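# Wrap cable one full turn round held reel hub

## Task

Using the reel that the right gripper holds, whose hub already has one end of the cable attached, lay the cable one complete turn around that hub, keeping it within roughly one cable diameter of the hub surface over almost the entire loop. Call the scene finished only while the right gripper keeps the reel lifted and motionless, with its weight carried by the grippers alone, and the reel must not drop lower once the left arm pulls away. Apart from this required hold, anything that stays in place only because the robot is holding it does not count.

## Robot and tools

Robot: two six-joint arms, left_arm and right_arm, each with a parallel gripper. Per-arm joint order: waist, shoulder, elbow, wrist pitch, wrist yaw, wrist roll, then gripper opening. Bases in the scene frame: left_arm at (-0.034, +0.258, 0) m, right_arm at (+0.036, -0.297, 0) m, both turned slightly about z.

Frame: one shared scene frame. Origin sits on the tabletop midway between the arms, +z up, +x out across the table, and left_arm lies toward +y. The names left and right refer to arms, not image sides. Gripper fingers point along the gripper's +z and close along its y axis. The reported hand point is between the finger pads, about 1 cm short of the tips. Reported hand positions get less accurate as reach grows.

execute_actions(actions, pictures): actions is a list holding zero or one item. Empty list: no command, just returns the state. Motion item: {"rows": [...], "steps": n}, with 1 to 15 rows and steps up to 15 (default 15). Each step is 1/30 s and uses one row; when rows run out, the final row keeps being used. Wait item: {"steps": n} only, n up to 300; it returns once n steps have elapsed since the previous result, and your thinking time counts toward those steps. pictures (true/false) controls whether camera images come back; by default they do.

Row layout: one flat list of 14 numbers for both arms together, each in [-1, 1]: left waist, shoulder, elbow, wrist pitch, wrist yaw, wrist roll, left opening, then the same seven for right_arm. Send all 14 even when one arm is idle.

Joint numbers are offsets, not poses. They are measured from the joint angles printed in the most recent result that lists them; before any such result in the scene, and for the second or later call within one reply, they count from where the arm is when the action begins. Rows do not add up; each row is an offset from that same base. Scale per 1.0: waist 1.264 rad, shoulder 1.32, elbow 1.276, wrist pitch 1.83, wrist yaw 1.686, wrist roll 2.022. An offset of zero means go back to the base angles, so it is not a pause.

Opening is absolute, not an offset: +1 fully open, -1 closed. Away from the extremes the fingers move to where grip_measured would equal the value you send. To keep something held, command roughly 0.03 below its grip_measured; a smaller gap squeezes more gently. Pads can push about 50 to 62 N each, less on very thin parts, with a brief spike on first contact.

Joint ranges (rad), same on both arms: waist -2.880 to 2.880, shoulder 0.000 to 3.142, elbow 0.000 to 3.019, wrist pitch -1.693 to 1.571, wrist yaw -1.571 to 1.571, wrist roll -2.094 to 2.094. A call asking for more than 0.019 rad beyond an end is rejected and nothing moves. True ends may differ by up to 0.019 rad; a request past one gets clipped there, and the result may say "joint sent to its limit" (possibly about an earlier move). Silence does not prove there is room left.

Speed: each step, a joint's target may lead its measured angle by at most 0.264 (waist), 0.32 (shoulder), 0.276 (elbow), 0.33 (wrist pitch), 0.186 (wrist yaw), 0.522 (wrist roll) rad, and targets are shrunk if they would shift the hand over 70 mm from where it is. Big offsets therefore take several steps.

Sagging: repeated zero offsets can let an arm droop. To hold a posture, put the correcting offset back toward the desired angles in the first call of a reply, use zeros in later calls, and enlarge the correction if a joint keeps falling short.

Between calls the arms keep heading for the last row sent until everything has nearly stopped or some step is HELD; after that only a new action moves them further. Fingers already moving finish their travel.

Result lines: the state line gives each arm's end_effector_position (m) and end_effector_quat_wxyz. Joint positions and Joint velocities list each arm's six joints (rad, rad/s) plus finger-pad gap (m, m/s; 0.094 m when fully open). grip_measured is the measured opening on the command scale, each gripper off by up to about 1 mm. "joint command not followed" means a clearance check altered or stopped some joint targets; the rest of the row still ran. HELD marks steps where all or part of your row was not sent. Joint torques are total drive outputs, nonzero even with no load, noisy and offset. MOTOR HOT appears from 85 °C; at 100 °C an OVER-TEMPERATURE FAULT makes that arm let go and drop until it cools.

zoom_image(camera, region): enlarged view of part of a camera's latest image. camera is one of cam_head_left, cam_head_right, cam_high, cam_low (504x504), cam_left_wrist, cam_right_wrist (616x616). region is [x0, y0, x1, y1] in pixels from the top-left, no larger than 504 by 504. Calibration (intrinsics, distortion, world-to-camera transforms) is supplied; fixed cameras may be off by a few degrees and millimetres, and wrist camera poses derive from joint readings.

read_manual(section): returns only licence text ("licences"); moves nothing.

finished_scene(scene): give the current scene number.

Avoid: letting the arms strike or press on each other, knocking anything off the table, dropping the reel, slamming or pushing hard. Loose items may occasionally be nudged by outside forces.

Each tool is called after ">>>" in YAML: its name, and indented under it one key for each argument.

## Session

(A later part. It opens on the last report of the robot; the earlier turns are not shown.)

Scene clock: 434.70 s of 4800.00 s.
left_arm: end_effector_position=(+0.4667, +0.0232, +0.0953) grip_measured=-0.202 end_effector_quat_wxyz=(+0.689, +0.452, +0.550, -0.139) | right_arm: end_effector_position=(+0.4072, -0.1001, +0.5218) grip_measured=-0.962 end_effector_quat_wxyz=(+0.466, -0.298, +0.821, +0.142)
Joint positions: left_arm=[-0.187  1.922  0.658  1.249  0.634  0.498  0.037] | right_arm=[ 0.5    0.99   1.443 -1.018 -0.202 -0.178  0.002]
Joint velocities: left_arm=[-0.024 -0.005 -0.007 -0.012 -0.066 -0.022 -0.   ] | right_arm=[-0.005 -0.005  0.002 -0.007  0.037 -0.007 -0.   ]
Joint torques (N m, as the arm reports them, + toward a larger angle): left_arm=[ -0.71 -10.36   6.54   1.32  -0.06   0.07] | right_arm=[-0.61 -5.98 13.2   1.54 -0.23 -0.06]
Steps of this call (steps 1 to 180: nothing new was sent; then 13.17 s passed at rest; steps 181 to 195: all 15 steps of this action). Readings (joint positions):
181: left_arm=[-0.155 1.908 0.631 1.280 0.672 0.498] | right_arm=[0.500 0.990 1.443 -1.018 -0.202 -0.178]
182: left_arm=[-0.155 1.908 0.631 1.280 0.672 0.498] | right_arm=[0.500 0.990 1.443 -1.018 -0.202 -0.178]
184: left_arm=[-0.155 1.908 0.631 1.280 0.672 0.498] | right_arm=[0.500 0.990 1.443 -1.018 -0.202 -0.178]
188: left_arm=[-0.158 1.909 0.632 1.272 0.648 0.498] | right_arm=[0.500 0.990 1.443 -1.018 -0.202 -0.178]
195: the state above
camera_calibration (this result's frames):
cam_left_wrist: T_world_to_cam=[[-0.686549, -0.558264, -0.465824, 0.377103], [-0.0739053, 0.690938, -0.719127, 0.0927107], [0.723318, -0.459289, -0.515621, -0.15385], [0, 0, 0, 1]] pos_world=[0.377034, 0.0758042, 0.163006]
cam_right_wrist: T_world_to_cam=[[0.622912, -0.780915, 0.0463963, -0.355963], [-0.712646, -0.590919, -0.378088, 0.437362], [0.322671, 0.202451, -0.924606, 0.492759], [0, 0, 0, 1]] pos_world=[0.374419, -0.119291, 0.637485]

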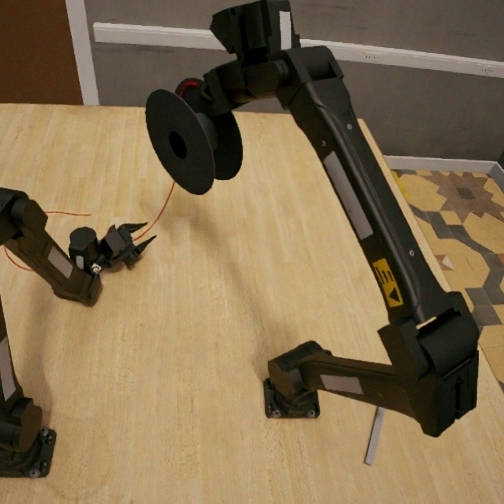

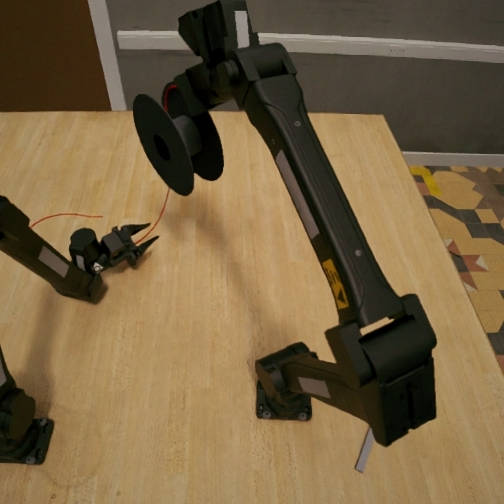

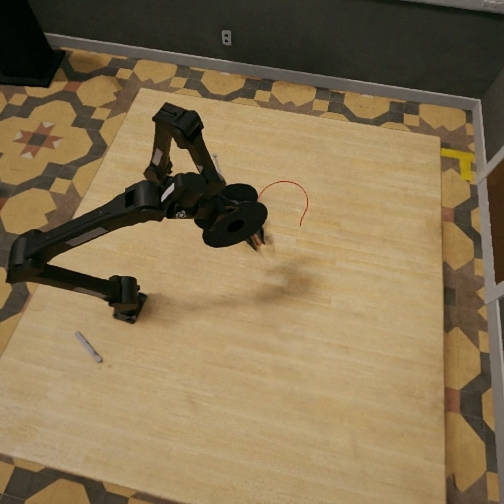

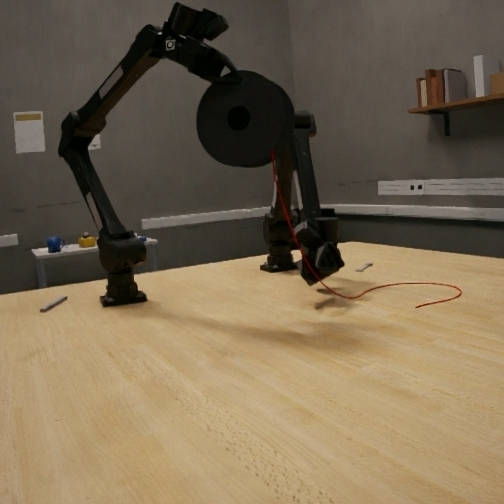

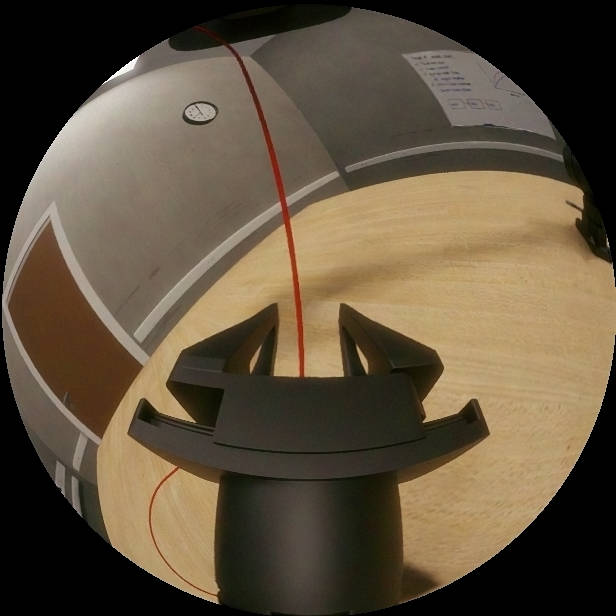

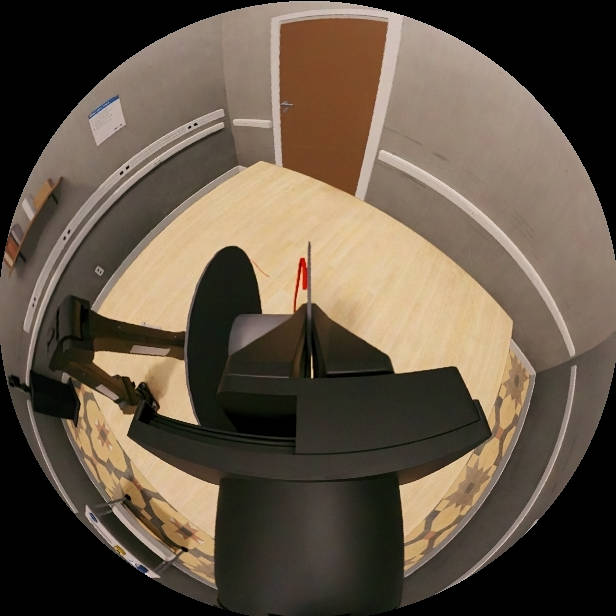

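>>> execute_actions:
  actions:
    - {"rows": [[-0.006,0.019,0.043,-0.0125,0,0,-0.2,0,0,0.016,0,0,0,-1],[-0.006,0.019,0.043,-0.0125,0,0,-0.2,0,0,0.016,0,0,0,-1],[-0.006,0.019,0.043,-0.0125,0,0,-0.2,0,0,0.016,0,0,0,-1],[-0.006,0.019,0.043,-0.0125,0,0,-0.2,0,0,0.016,0,0,0,-1],[-0.006,0.019,0.043,-0.0125,0,0,-0.2,0,0,0.016,0,0,0,-1],[-0.006,0.019,0.043,-0.0125,0,0,-0.2,0,0,0.016,0,0,0,-1],[-0.006,0.019,0.043,-0.0125,0,0,-0.6,0,0,0.016,0,0,0,-1],[-0.006,0.019,0.043,-0.0125,0,0,-0.85,0,0,0.016,0,0,0,-1],[-0.006,0.019,0.043,-0.0125,0,0,-0.85,0,0,0.016,0,0,0,-1],[-0.006,0.019,0.043,-0.0125,0,0,-0.96,0,0,0.016,0,0,0,-1]], "steps": 15}

Scene clock: 453.17 s of 4800.00 s.
left_arm: end_effector_position=(+0.4766, +0.0207, +0.1010) grip_measured=-0.946 end_effector_quat_wxyz=(+0.694, +0.451, +0.544, -0.136) | right_arm: end_effector_position=(+0.4072, -0.1001, +0.5218) grip_measured=-0.962 end_effector_quat_wxyz=(+0.466, -0.298, +0.821, +0.142)
Joint positions: left_arm=[-0.187  1.926  0.686  1.242  0.634  0.498  0.003] | right_arm=[ 0.5    0.99   1.443 -1.018 -0.202 -0.178  0.002]
Joint velocities: left_arm=[-0.005 -0.015  0.022  0.007 -0.007 -0.095 -0.   ] | right_arm=[-0.005 -0.005 -0.002 -0.002 -0.081  0.022 -0.001]
Joint torques (N m, as the arm reports them, + toward a larger angle): left_arm=[ -0.61 -10.83   6.82   1.38   0.05   0.07] | right_arm=[-0.15 -5.78 13.03  1.53 -0.24 -0.04]
Steps of this call (steps 1 to 15: the robot went on to your last target; steps 16 to 200: nothing new was sent; then 11.30 s passed at rest; steps 201 to 215: all 15 steps of this action). Readings (joint positions):
201: left_arm=[-0.187 1.922 0.660 1.247 0.634 0.498] | right_arm=[0.500 0.990 1.443 -1.018 -0.202 -0.178]
202: left_arm=[-0.187 1.923 0.664 1.245 0.634 0.498] | right_arm=[0.500 0.990 1.443 -1.018 -0.202 -0.178]
204: left_arm=[-0.187 1.926 0.676 1.242 0.634 0.498] | right_arm=[0.500 0.990 1.443 -1.018 -0.202 -0.178]
208: left_arm=[-0.187 1.926 0.686 1.242 0.634 0.498] | right_arm=[0.500 0.990 1.443 -1.018 -0.202 -0.178]
215: the state above
camera_calibration (this result's frames):
cam_left_wrist: T_world_to_cam=[[-0.678517, -0.560538, -0.474775, 0.38227], [-0.0621793, 0.687824, -0.723209, 0.0941533], [0.731948, -0.461189, -0.501554, -0.164679], [0, 0, 0, 1]] pos_world=[0.385768, 0.0735681, 0.166989]
cam_right_wrist: T_world_to_cam=[[0.622912, -0.780915, 0.0463963, -0.355963], [-0.712646, -0.590919, -0.378088, 0.437362], [0.322671, 0.202451, -0.924606, 0.492759], [0, 0, 0, 1]] pos_world=[0.374419, -0.119291, 0.637485]

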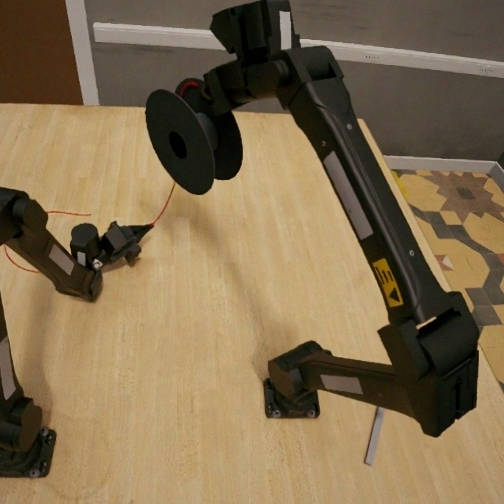

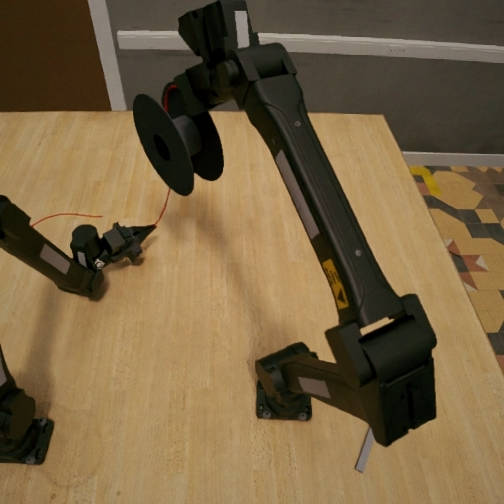

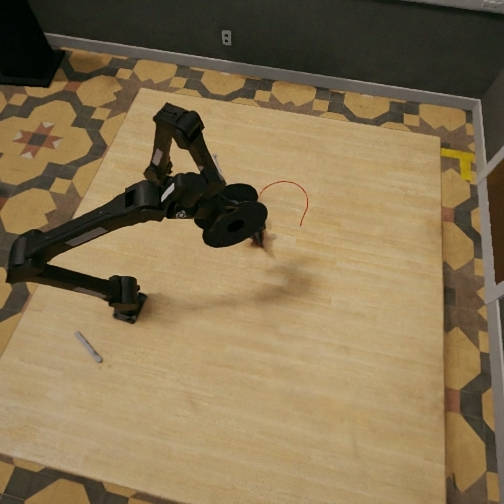

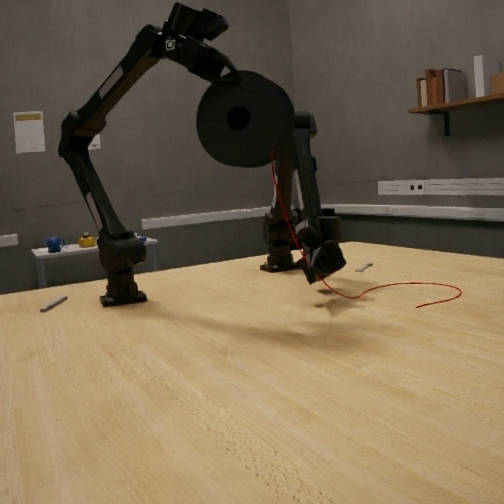

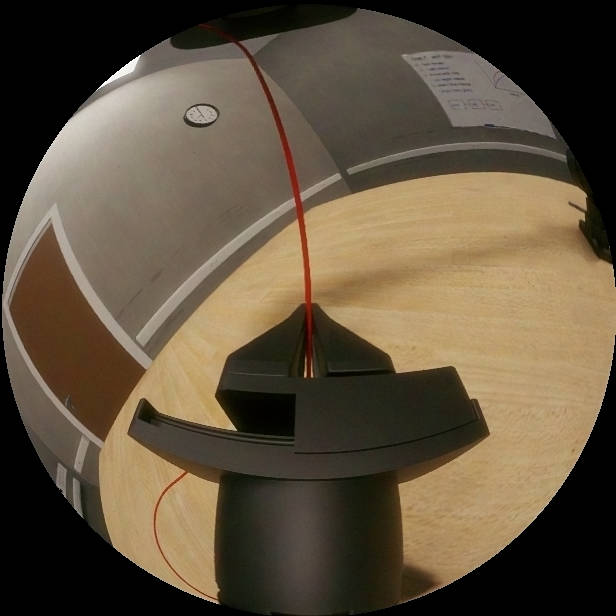

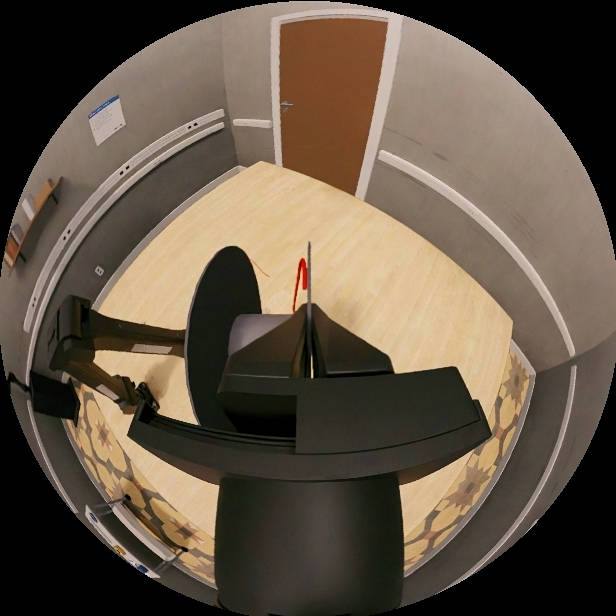

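>>> execute_actions:
  actions:
    - {"rows": [[0,0.015,0.02,-0.008,0,0,-0.975,0,0,0.016,0,0,0,-1]], "steps": 8}

>>> zoom_image:
  camera: "cam_left_wrist"
  region: [230, 230, 390, 400]

Scene clock: 458.40 s of 4800.00 s.
left_arm: end_effector_position=(+0.4766, +0.0207, +0.1010) grip_measured=-0.955 end_effector_quat_wxyz=(+0.694, +0.451, +0.544, -0.136) | right_arm: end_effector_position=(+0.4072, -0.1001, +0.5218) grip_measured=-0.962 end_effector_quat_wxyz=(+0.466, -0.298, +0.821, +0.142)
Joint positions: left_arm=[-0.187  1.926  0.686  1.242  0.634  0.498  0.002] | right_arm=[ 0.5    0.99   1.443 -1.018 -0.202 -0.178  0.002]
Joint velocities: left_arm=[-0.005 -0.015  0.007 -0.002  0.066 -0.051  0.001] | right_arm=[-0.005  0.024  0.007 -0.007 -0.007 -0.007 -0.   ]
Joint torques (N m, as the arm reports them, + toward a larger angle): left_arm=[  0.22 -10.86   6.75   1.16   0.02   0.06] | right_arm=[-1.28 -5.8  13.15  1.5  -0.24 -0.05]
Steps of this call (steps 1 to 15: the robot went on to your last target; steps 16 to 149: nothing new was sent; steps 150 to 157: all 8 steps of this action). Readings (joint positions):
150: left_arm=[-0.187 1.926 0.686 1.242 0.634 0.498] | right_arm=[0.500 0.990 1.443 -1.018 -0.202 -0.178]
151: left_arm=[-0.187 1.926 0.686 1.242 0.634 0.498] | right_arm=[0.500 0.990 1.443 -1.018 -0.202 -0.178]
153: left_arm=[-0.187 1.926 0.686 1.242 0.634 0.498] | right_arm=[0.500 0.990 1.443 -1.018 -0.202 -0.178]
157: the state above
camera_calibration (this result's frames):
cam_left_wrist: T_world_to_cam=[[-0.678517, -0.560538, -0.474775, 0.38227], [-0.0621793, 0.687824, -0.723209, 0.0941533], [0.731948, -0.461189, -0.501554, -0.164679], [0, 0, 0, 1]] pos_world=[0.385768, 0.0735681, 0.166989]
cam_right_wrist: T_world_to_cam=[[0.622912, -0.780915, 0.0463963, -0.355963], [-0.712646, -0.590919, -0.378088, 0.437362], [0.322671, 0.202451, -0.924606, 0.492759], [0, 0, 0, 1]] pos_world=[0.374419, -0.119291, 0.637485]

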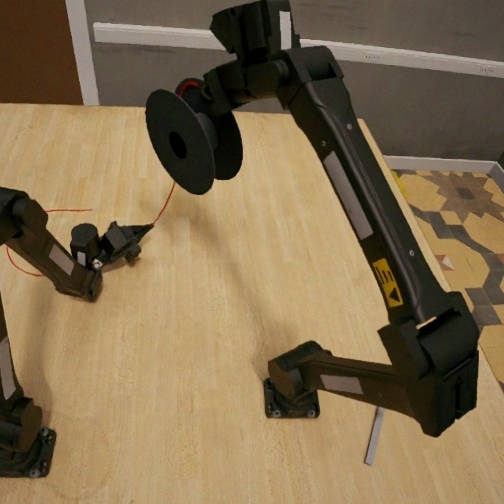

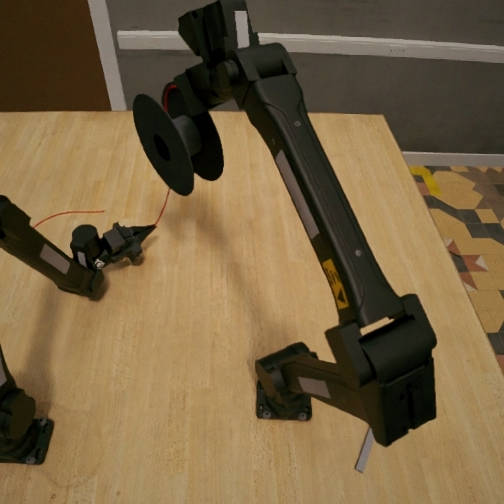

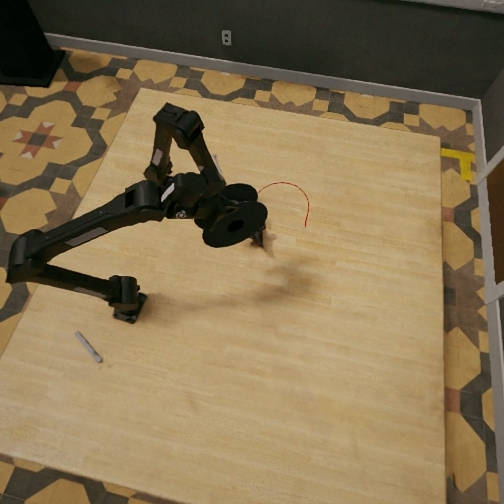

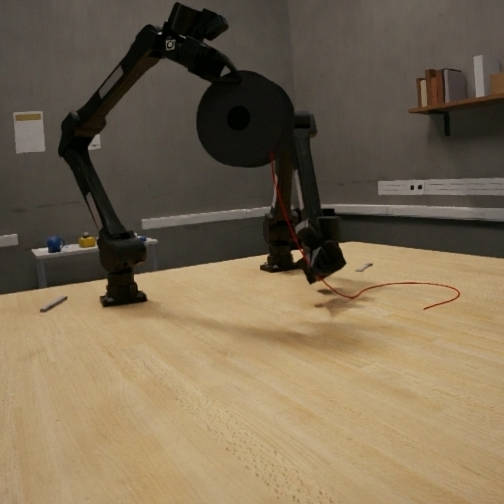

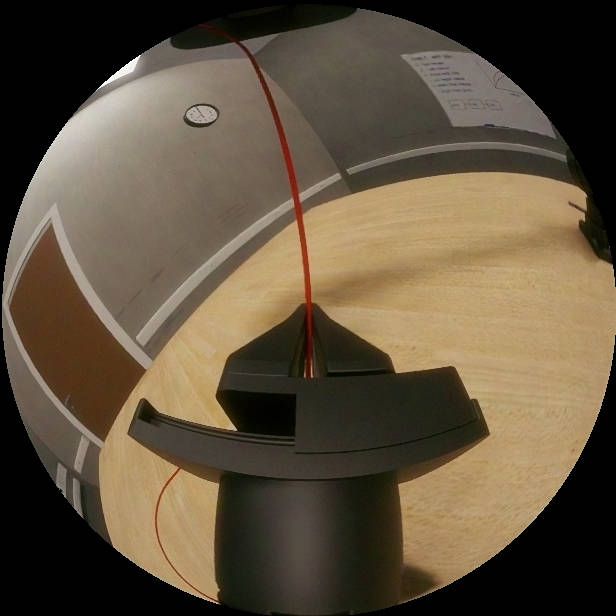

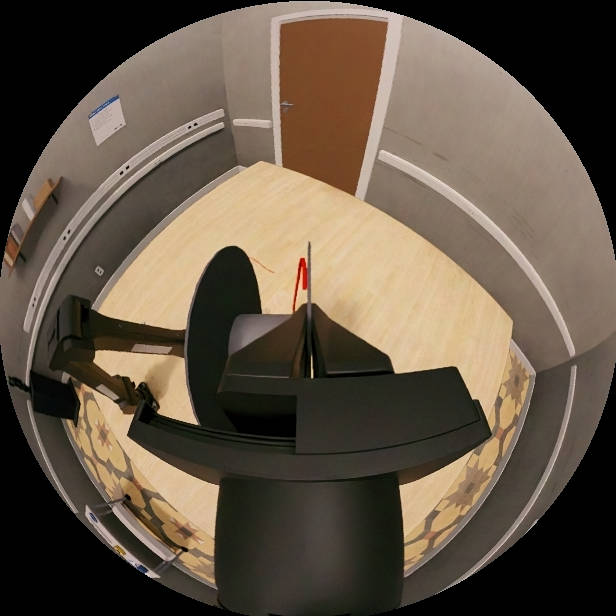

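Region (230, 230, 390, 400) of cam_left_wrist's 616x616 image, scaled by 2.965, with more detail than that image has; it fills the left 474 columns of this view, and the rest is white.

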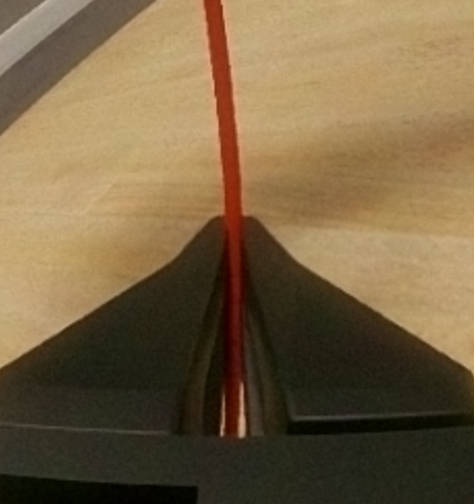

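>>> execute_actions:
  actions:
    - {"rows": [[-0.02,-0.006,-0.009,0.003,-0.015,-0.025,-0.985,0,0,0.016,0,0,0,-1],[-0.04,-0.011,-0.018,0.006,-0.03,-0.05,-0.985,0,0,0.016,0,0,0,-1],[-0.06,-0.017,-0.027,0.01,-0.044,-0.074,-0.985,0,0,0.016,0,0,0,-1],[-0.082,-0.023,-0.036,0.013,-0.059,-0.099,-0.985,0,0,0.016,0,0,0,-1],[-0.102,-0.028,-0.045,0.016,-0.074,-0.123,-0.985,0,0,0.016,0,0,0,-1],[-0.122,-0.034,-0.054,0.02,-0.089,-0.148,-0.985,0,0,0.016,0,0,0,-1],[-0.143,-0.04,-0.062,0.023,-0.103,-0.173,-0.985,0,0,0.016,0,0,0,-1],[-0.163,-0.045,-0.071,0.026,-0.118,-0.197,-0.985,0,0,0.016,0,0,0,-1],[-0.184,-0.051,-0.08,0.029,-0.133,-0.222,-0.985,0,0,0.016,0,0,0,-1],[-0.204,-0.057,-0.089,0.033,-0.148,-0.247,-0.985,0,0,0.016,0,0,0,-1],[-0.225,-0.062,-0.098,0.036,-0.162,-0.271,-0.985,0,0,0.016,0,0,0,-1],[-0.245,-0.068,-0.107,0.039,-0.177,-0.296,-0.985,0,0,0.016,0,0,0,-1]], "steps": 15}

Scene clock: 578.90 s of 4800.00 s.
left_arm: end_effector_position=(+0.3812, -0.0783, +0.1049) grip_measured=-0.954 end_effector_quat_wxyz=(+0.632, +0.316, +0.637, -0.308) | right_arm: end_effector_position=(+0.4072, -0.1001, +0.5218) grip_measured=-0.962 end_effector_quat_wxyz=(+0.466, -0.298, +0.821, +0.142)
Joint positions: left_arm=[-0.506  1.852  0.555  1.286  0.343  0.012  0.002] | right_arm=[ 0.5    0.99   1.443 -1.018 -0.202 -0.178  0.002]
Joint velocities: left_arm=[-0.23  -0.142 -0.095  0.051 -0.037 -0.725 -0.001] | right_arm=[-0.015 -0.005 -0.012  0.012 -0.051 -0.022  0.   ]
Joint torques (N m, as the arm reports them, + toward a larger angle): left_arm=[  1.82 -11.52   4.1    2.92  -0.3   -0.04] | right_arm=[-0.16 -6.38 13.09  1.45 -0.23 -0.07]
Steps of this call (steps 1 to 15: the robot went on to your last target; steps 16 to 200: nothing new was sent; then 113.33 s passed at rest; steps 201 to 215: all 15 steps of this action). Readings (joint positions):
201: left_arm=[-0.188 1.926 0.686 1.242 0.623 0.492] | right_arm=[0.500 0.990 1.443 -1.018 -0.202 -0.178]
202: left_arm=[-0.192 1.926 0.683 1.242 0.602 0.477] | right_arm=[0.500 0.990 1.443 -1.018 -0.202 -0.178]
204: left_arm=[-0.214 1.924 0.671 1.242 0.553 0.428] | right_arm=[0.500 0.990 1.443 -1.018 -0.202 -0.178]
208: left_arm=[-0.320 1.906 0.622 1.252 0.456 0.283] | right_arm=[0.500 0.990 1.443 -1.018 -0.202 -0.178]
215: the state above
camera_calibration (this result's frames):
cam_left_wrist: T_world_to_cam=[[-0.789601, -0.613606, -0.00409246, 0.252694], [-0.354504, 0.461607, -0.813171, 0.262373], [0.500856, -0.64063, -0.582011, -0.056104], [0, 0, 0, 1]] pos_world=[0.320639, -0.00200057, 0.181735]
cam_right_wrist: T_world_to_cam=[[0.622912, -0.780915, 0.0463963, -0.355963], [-0.712646, -0.590919, -0.378088, 0.437362], [0.322671, 0.202451, -0.924606, 0.492759], [0, 0, 0, 1]] pos_world=[0.374419, -0.119291, 0.637485]

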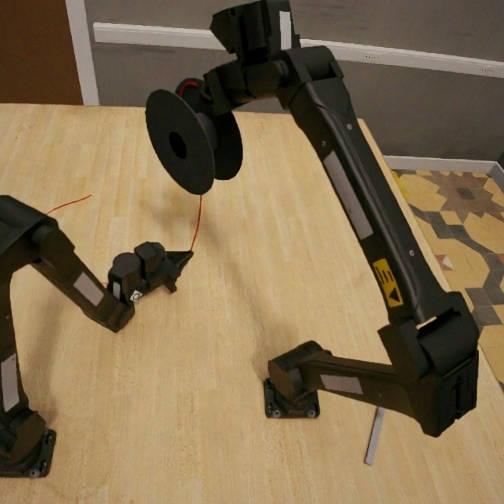

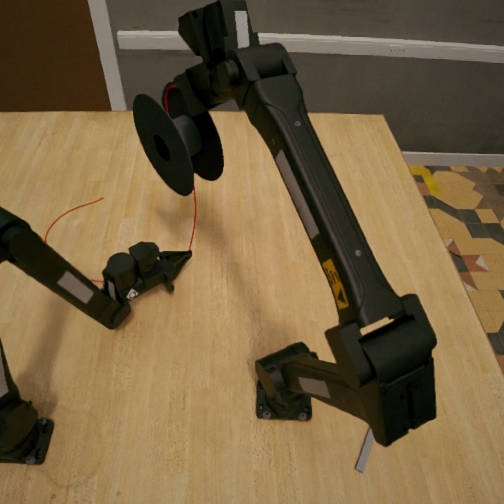

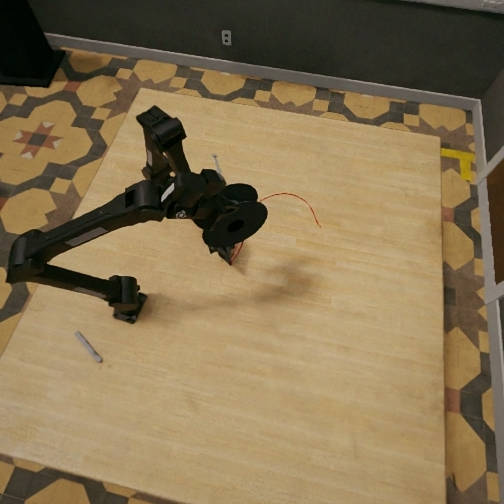

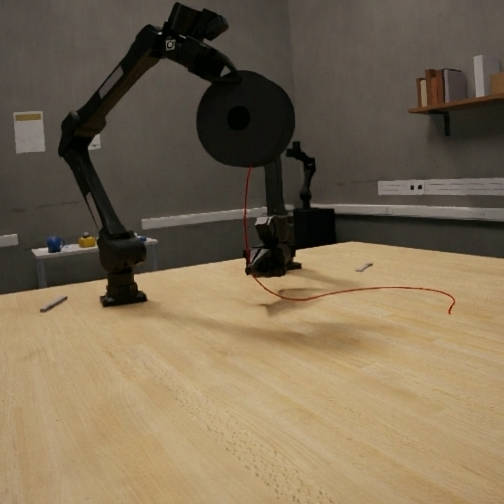

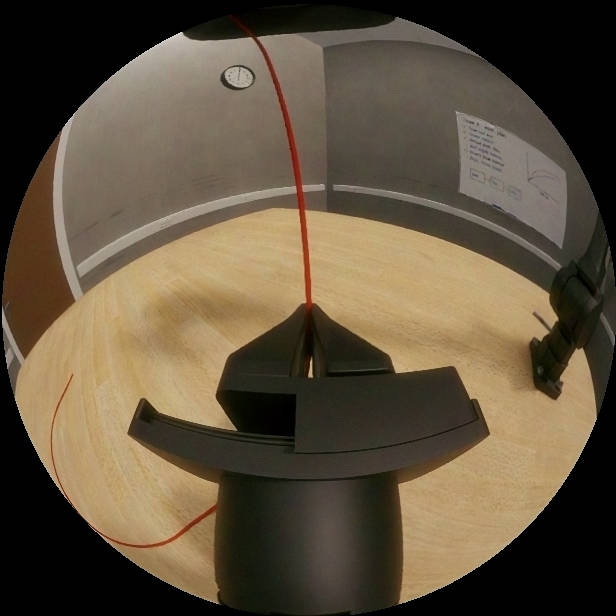

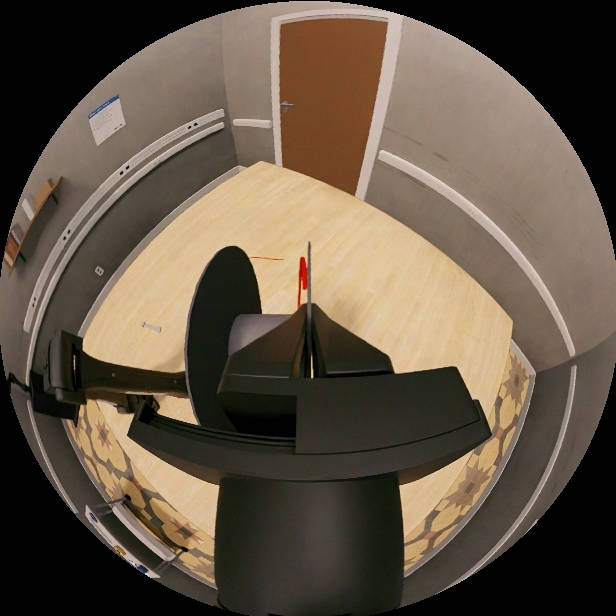

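>>> execute_actions:
  actions:
    - {"rows": [[-0.027,-0.015,-0.004,-0.008,-0.021,-0.07,-0.985,0,0,0.016,0,0,0,-1],[-0.054,-0.03,-0.008,-0.015,-0.042,-0.09,-0.985,0,0,0.016,0,0,0,-1],[-0.081,-0.044,-0.011,-0.023,-0.063,-0.11,-0.985,0,0,0.016,0,0,0,-1],[-0.108,-0.059,-0.015,-0.03,-0.084,-0.13,-0.985,0,0,0.016,0,0,0,-1],[-0.135,-0.074,-0.019,-0.038,-0.105,-0.155,-0.985,0,0,0.016,0,0,0,-1],[-0.162,-0.089,-0.023,-0.046,-0.126,-0.178,-0.985,0,0,0.016,0,0,0,-1],[-0.189,-0.103,-0.026,-0.053,-0.147,-0.2,-0.985,0,0,0.016,0,0,0,-1],[-0.216,-0.118,-0.03,-0.061,-0.168,-0.222,-0.985,0,0,0.016,0,0,0,-1],[-0.243,-0.133,-0.034,-0.068,-0.189,-0.245,-0.985,0,0,0.016,0,0,0,-1],[-0.27,-0.148,-0.038,-0.076,-0.21,-0.268,-0.985,0,0,0.016,0,0,0,-1],[-0.297,-0.162,-0.041,-0.083,-0.231,-0.29,-0.985,0,0,0.016,0,0,0,-1],[-0.3235,-0.177,-0.045,-0.091,-0.252,-0.313,-0.985,0,0,0.016,0,0,0,-1]], "steps": 15}

Scene clock: 589.60 s of 4800.00 s.
left_arm: end_effector_position=(+0.2627, -0.1730, +0.1715) grip_measured=-0.954 end_effector_quat_wxyz=(+0.541, +0.137, +0.681, -0.473) | right_arm: end_effector_position=(+0.4071, -0.1000, +0.5218) grip_measured=-0.962 end_effector_quat_wxyz=(+0.466, -0.298, +0.821, +0.142)
Joint positions: left_arm=[-0.925  1.619  0.509  1.144 -0.073 -0.517  0.002] | right_arm=[ 0.5    0.99   1.443 -1.018 -0.202 -0.178  0.002]
Joint velocities: left_arm=[-0.278 -0.269 -0.022 -0.051 -0.051 -0.593  0.   ] | right_arm=[ 0.005 -0.015 -0.007 -0.012  0.022 -0.051 -0.001]
Joint torques (N m, as the arm reports them, + toward a larger angle): left_arm=[ 2.24 -7.93  5.13  1.15 -0.31  0.01] | right_arm=[-0.29 -5.92 13.07  1.48 -0.24 -0.09]
Steps of this call (steps 1 to 30: the robot went on to your last target; steps 31 to 210: nothing new was sent; then 3.20 s passed at rest; steps 211 to 225: all 15 steps of this action). Readings (joint positions):
211: left_arm=[-0.511 1.847 0.553 1.289 0.324 -0.093] | right_arm=[0.500 0.990 1.443 -1.018 -0.202 -0.178]
212: left_arm=[-0.516 1.846 0.553 1.285 0.296 -0.104] | right_arm=[0.500 0.990 1.443 -1.018 -0.202 -0.178]
214: left_arm=[-0.550 1.834 0.550 1.266 0.228 -0.144] | right_arm=[0.500 0.990 1.443 -1.018 -0.202 -0.178]
218: left_arm=[-0.694 1.765 0.532 1.212 0.090 -0.272] | right_arm=[0.500 0.990 1.443 -1.018 -0.202 -0.178]
225: the state above
camera_calibration (this result's frames):
cam_left_wrist: T_world_to_cam=[[-0.695228, -0.516383, 0.500008, 0.00687605], [-0.660908, 0.185749, -0.727116, 0.336168], [0.282594, -0.83597, -0.470419, -0.0142277], [0, 0, 0, 1]] pos_world=[0.230977, -0.0707862, 0.234302]
cam_right_wrist: T_world_to_cam=[[0.62321, -0.780677, 0.0463963, -0.355903], [-0.71242, -0.591191, -0.378088, 0.437274], [0.322594, 0.202575, -0.924606, 0.492799], [0, 0, 0, 1]] pos_world=[0.374351, -0.119161, 0.637485]

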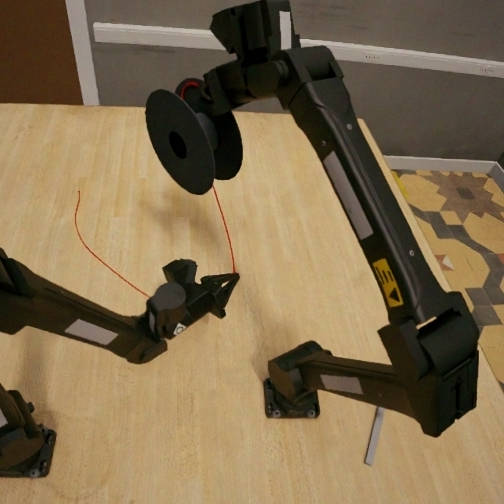

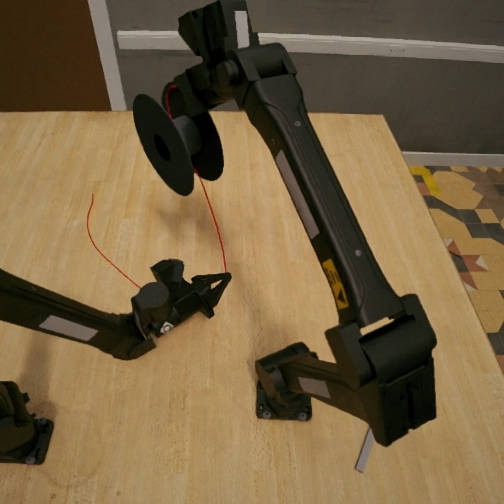

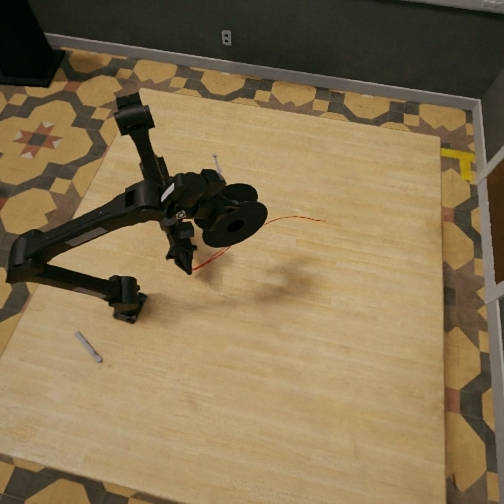

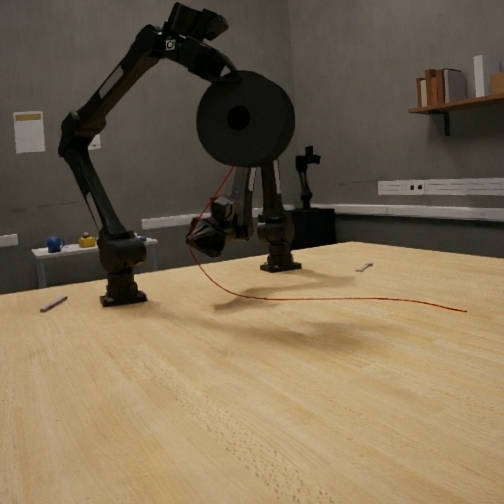

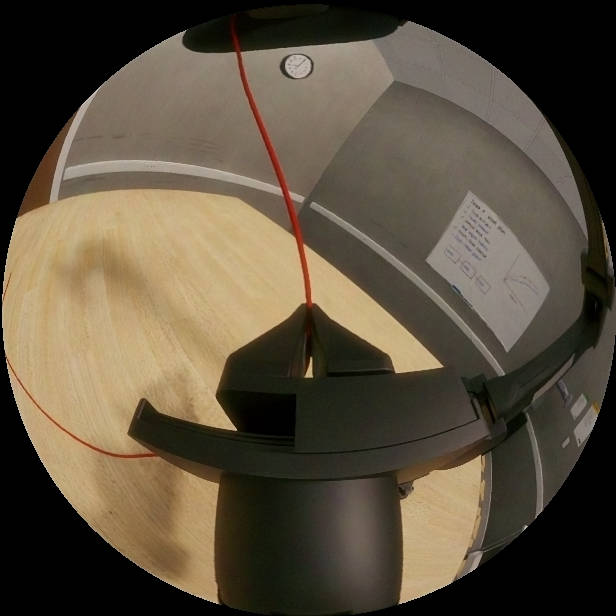

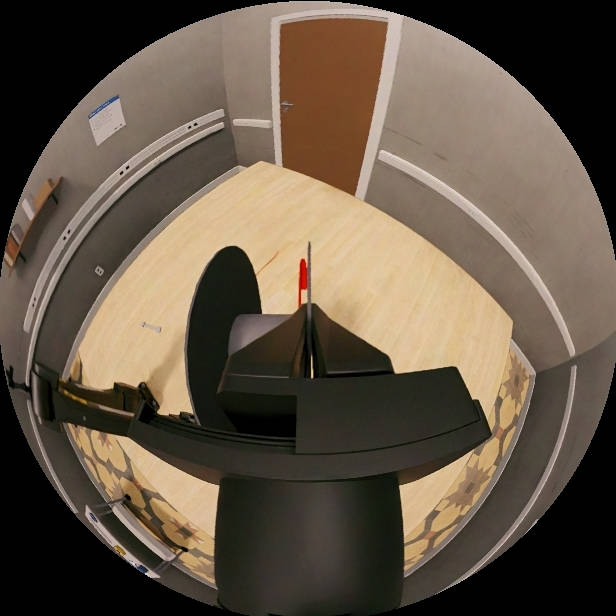

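>>> execute_actions:
  actions:
    - {"rows": [[-0.01,-0.018,0.011,-0.022,-0.014,-0.06,-0.985,0,0,0.016,0,0,0,-1],[-0.03,-0.037,0.023,-0.044,-0.028,-0.08,-0.985,0,0,0.016,0,0,0,-1],[-0.05,-0.055,0.034,-0.067,-0.042,-0.1,-0.985,0,0,0.016,0,0,0,-1],[-0.069,-0.074,0.046,-0.089,-0.056,-0.125,-0.985,0,0,0.016,0,0,0,-1],[-0.086,-0.092,0.057,-0.111,-0.07,-0.15,-0.985,0,0,0.016,0,0,0,-1],[-0.104,-0.111,0.068,-0.133,-0.083,-0.172,-0.985,0,0,0.016,0,0,0,-1],[-0.121,-0.129,0.08,-0.156,-0.097,-0.195,-0.985,0,0,0.016,0,0,0,-1],[-0.138,-0.148,0.091,-0.178,-0.111,-0.22,-0.985,0,0,0.016,0,0,0,-1],[-0.155,-0.166,0.103,-0.2,-0.125,-0.243,-0.985,0,0,0.016,0,0,0,-1],[-0.173,-0.185,0.114,-0.222,-0.139,-0.266,-0.985,0,0,0.016,0,0,0,-1],[-0.19,-0.203,0.126,-0.245,-0.153,-0.29,-0.985,0,0,0.016,0,0,0,-1],[-0.207,-0.2215,0.137,-0.267,-0.167,-0.313,-0.985,0,0,0.016,0,0,0,-1]], "steps": 15}

Scene clock: 605.33 s of 4800.00 s.
left_arm: end_effector_position=(+0.1886, -0.2250, +0.2712) grip_measured=-0.954 end_effector_quat_wxyz=(+0.401, -0.048, +0.705, -0.583) | right_arm: end_effector_position=(+0.4071, -0.1000, +0.5218) grip_measured=-0.962 end_effector_quat_wxyz=(+0.466, -0.298, +0.821, +0.142)
Joint positions: left_arm=[-1.183  1.333  0.642  0.691 -0.348 -1.037  0.002] | right_arm=[ 0.5    0.99   1.443 -1.018 -0.202 -0.178  0.002]
Joint velocities: left_arm=[-0.249 -0.474  0.266 -0.208  0.022 -0.637  0.   ] | right_arm=[-0.015  0.005  0.007 -0.002  0.037 -0.022 -0.001]
Joint torques (N m, as the arm reports them, + toward a larger angle): left_arm=[ 1.06 -4.79 11.02  1.12 -0.21  0.04] | right_arm=[-0.83 -6.35 13.11  1.53 -0.19 -0.06]
Steps of this call (steps 1 to 30: the robot went on to your last target; steps 31 to 210: nothing new was sent; then 8.23 s passed at rest; steps 211 to 225: all 15 steps of this action). Readings (joint positions):
211: left_arm=[-0.928 1.611 0.504 1.132 -0.086 -0.611] | right_arm=[0.500 0.990 1.443 -1.018 -0.202 -0.178]
212: left_arm=[-0.930 1.609 0.504 1.120 -0.103 -0.620] | right_arm=[0.500 0.990 1.443 -1.018 -0.202 -0.178]
214: left_arm=[-0.947 1.591 0.505 1.061 -0.149 -0.658] | right_arm=[0.500 0.990 1.443 -1.018 -0.202 -0.178]
218: left_arm=[-1.037 1.509 0.539 0.911 -0.236 -0.784] | right_arm=[0.500 0.990 1.443 -1.018 -0.202 -0.178]
225: the state above
camera_calibration (this result's frames):
cam_left_wrist: T_world_to_cam=[[-0.393407, -0.31707, 0.862958, -0.23189], [-0.91108, 0.00872665, -0.412138, 0.291298], [0.123146, -0.948362, -0.29231, -0.0334178], [0, 0, 0, 1]] pos_world=[0.178284, -0.10776, 0.310398]
cam_right_wrist: T_world_to_cam=[[0.62321, -0.780677, 0.0463963, -0.355903], [-0.71242, -0.591191, -0.378088, 0.437274], [0.322594, 0.202575, -0.924606, 0.492799], [0, 0, 0, 1]] pos_world=[0.374351, -0.119161, 0.637485]

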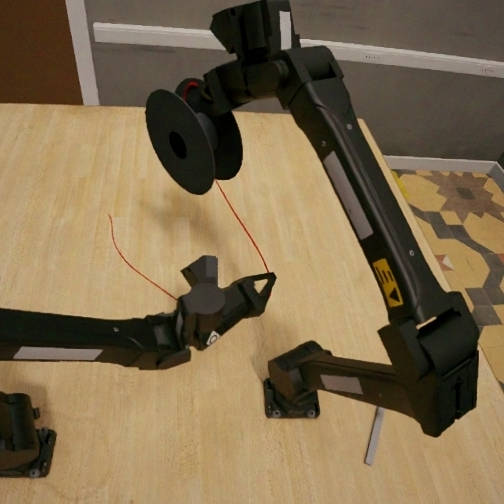

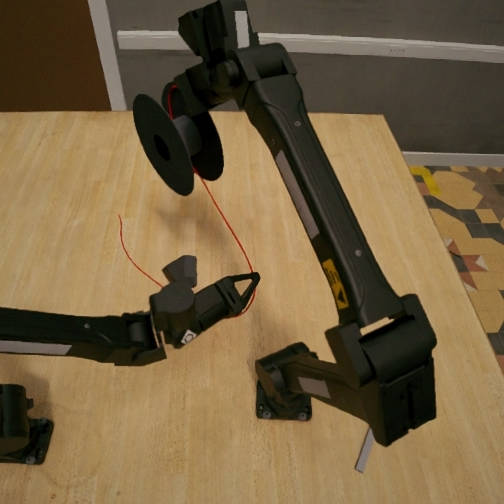

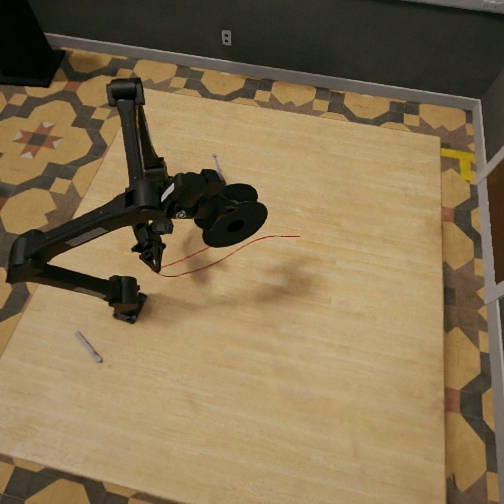

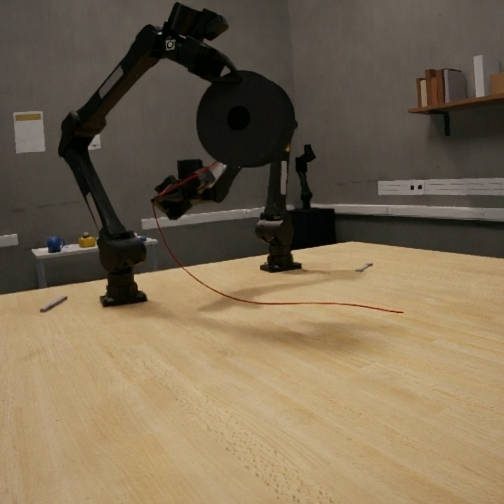

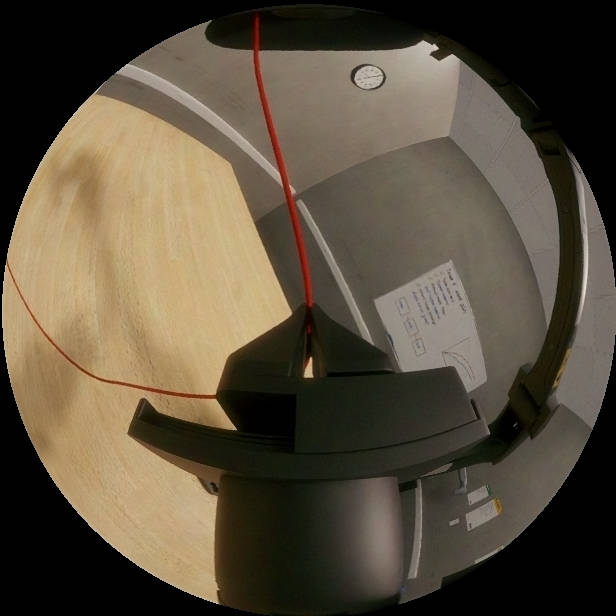

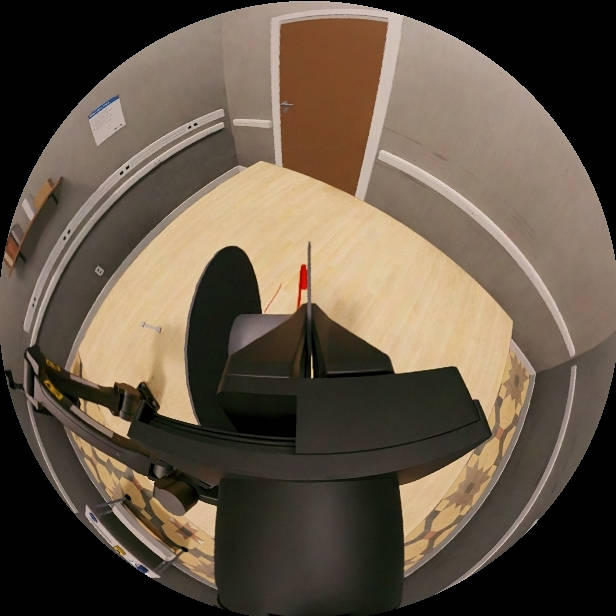

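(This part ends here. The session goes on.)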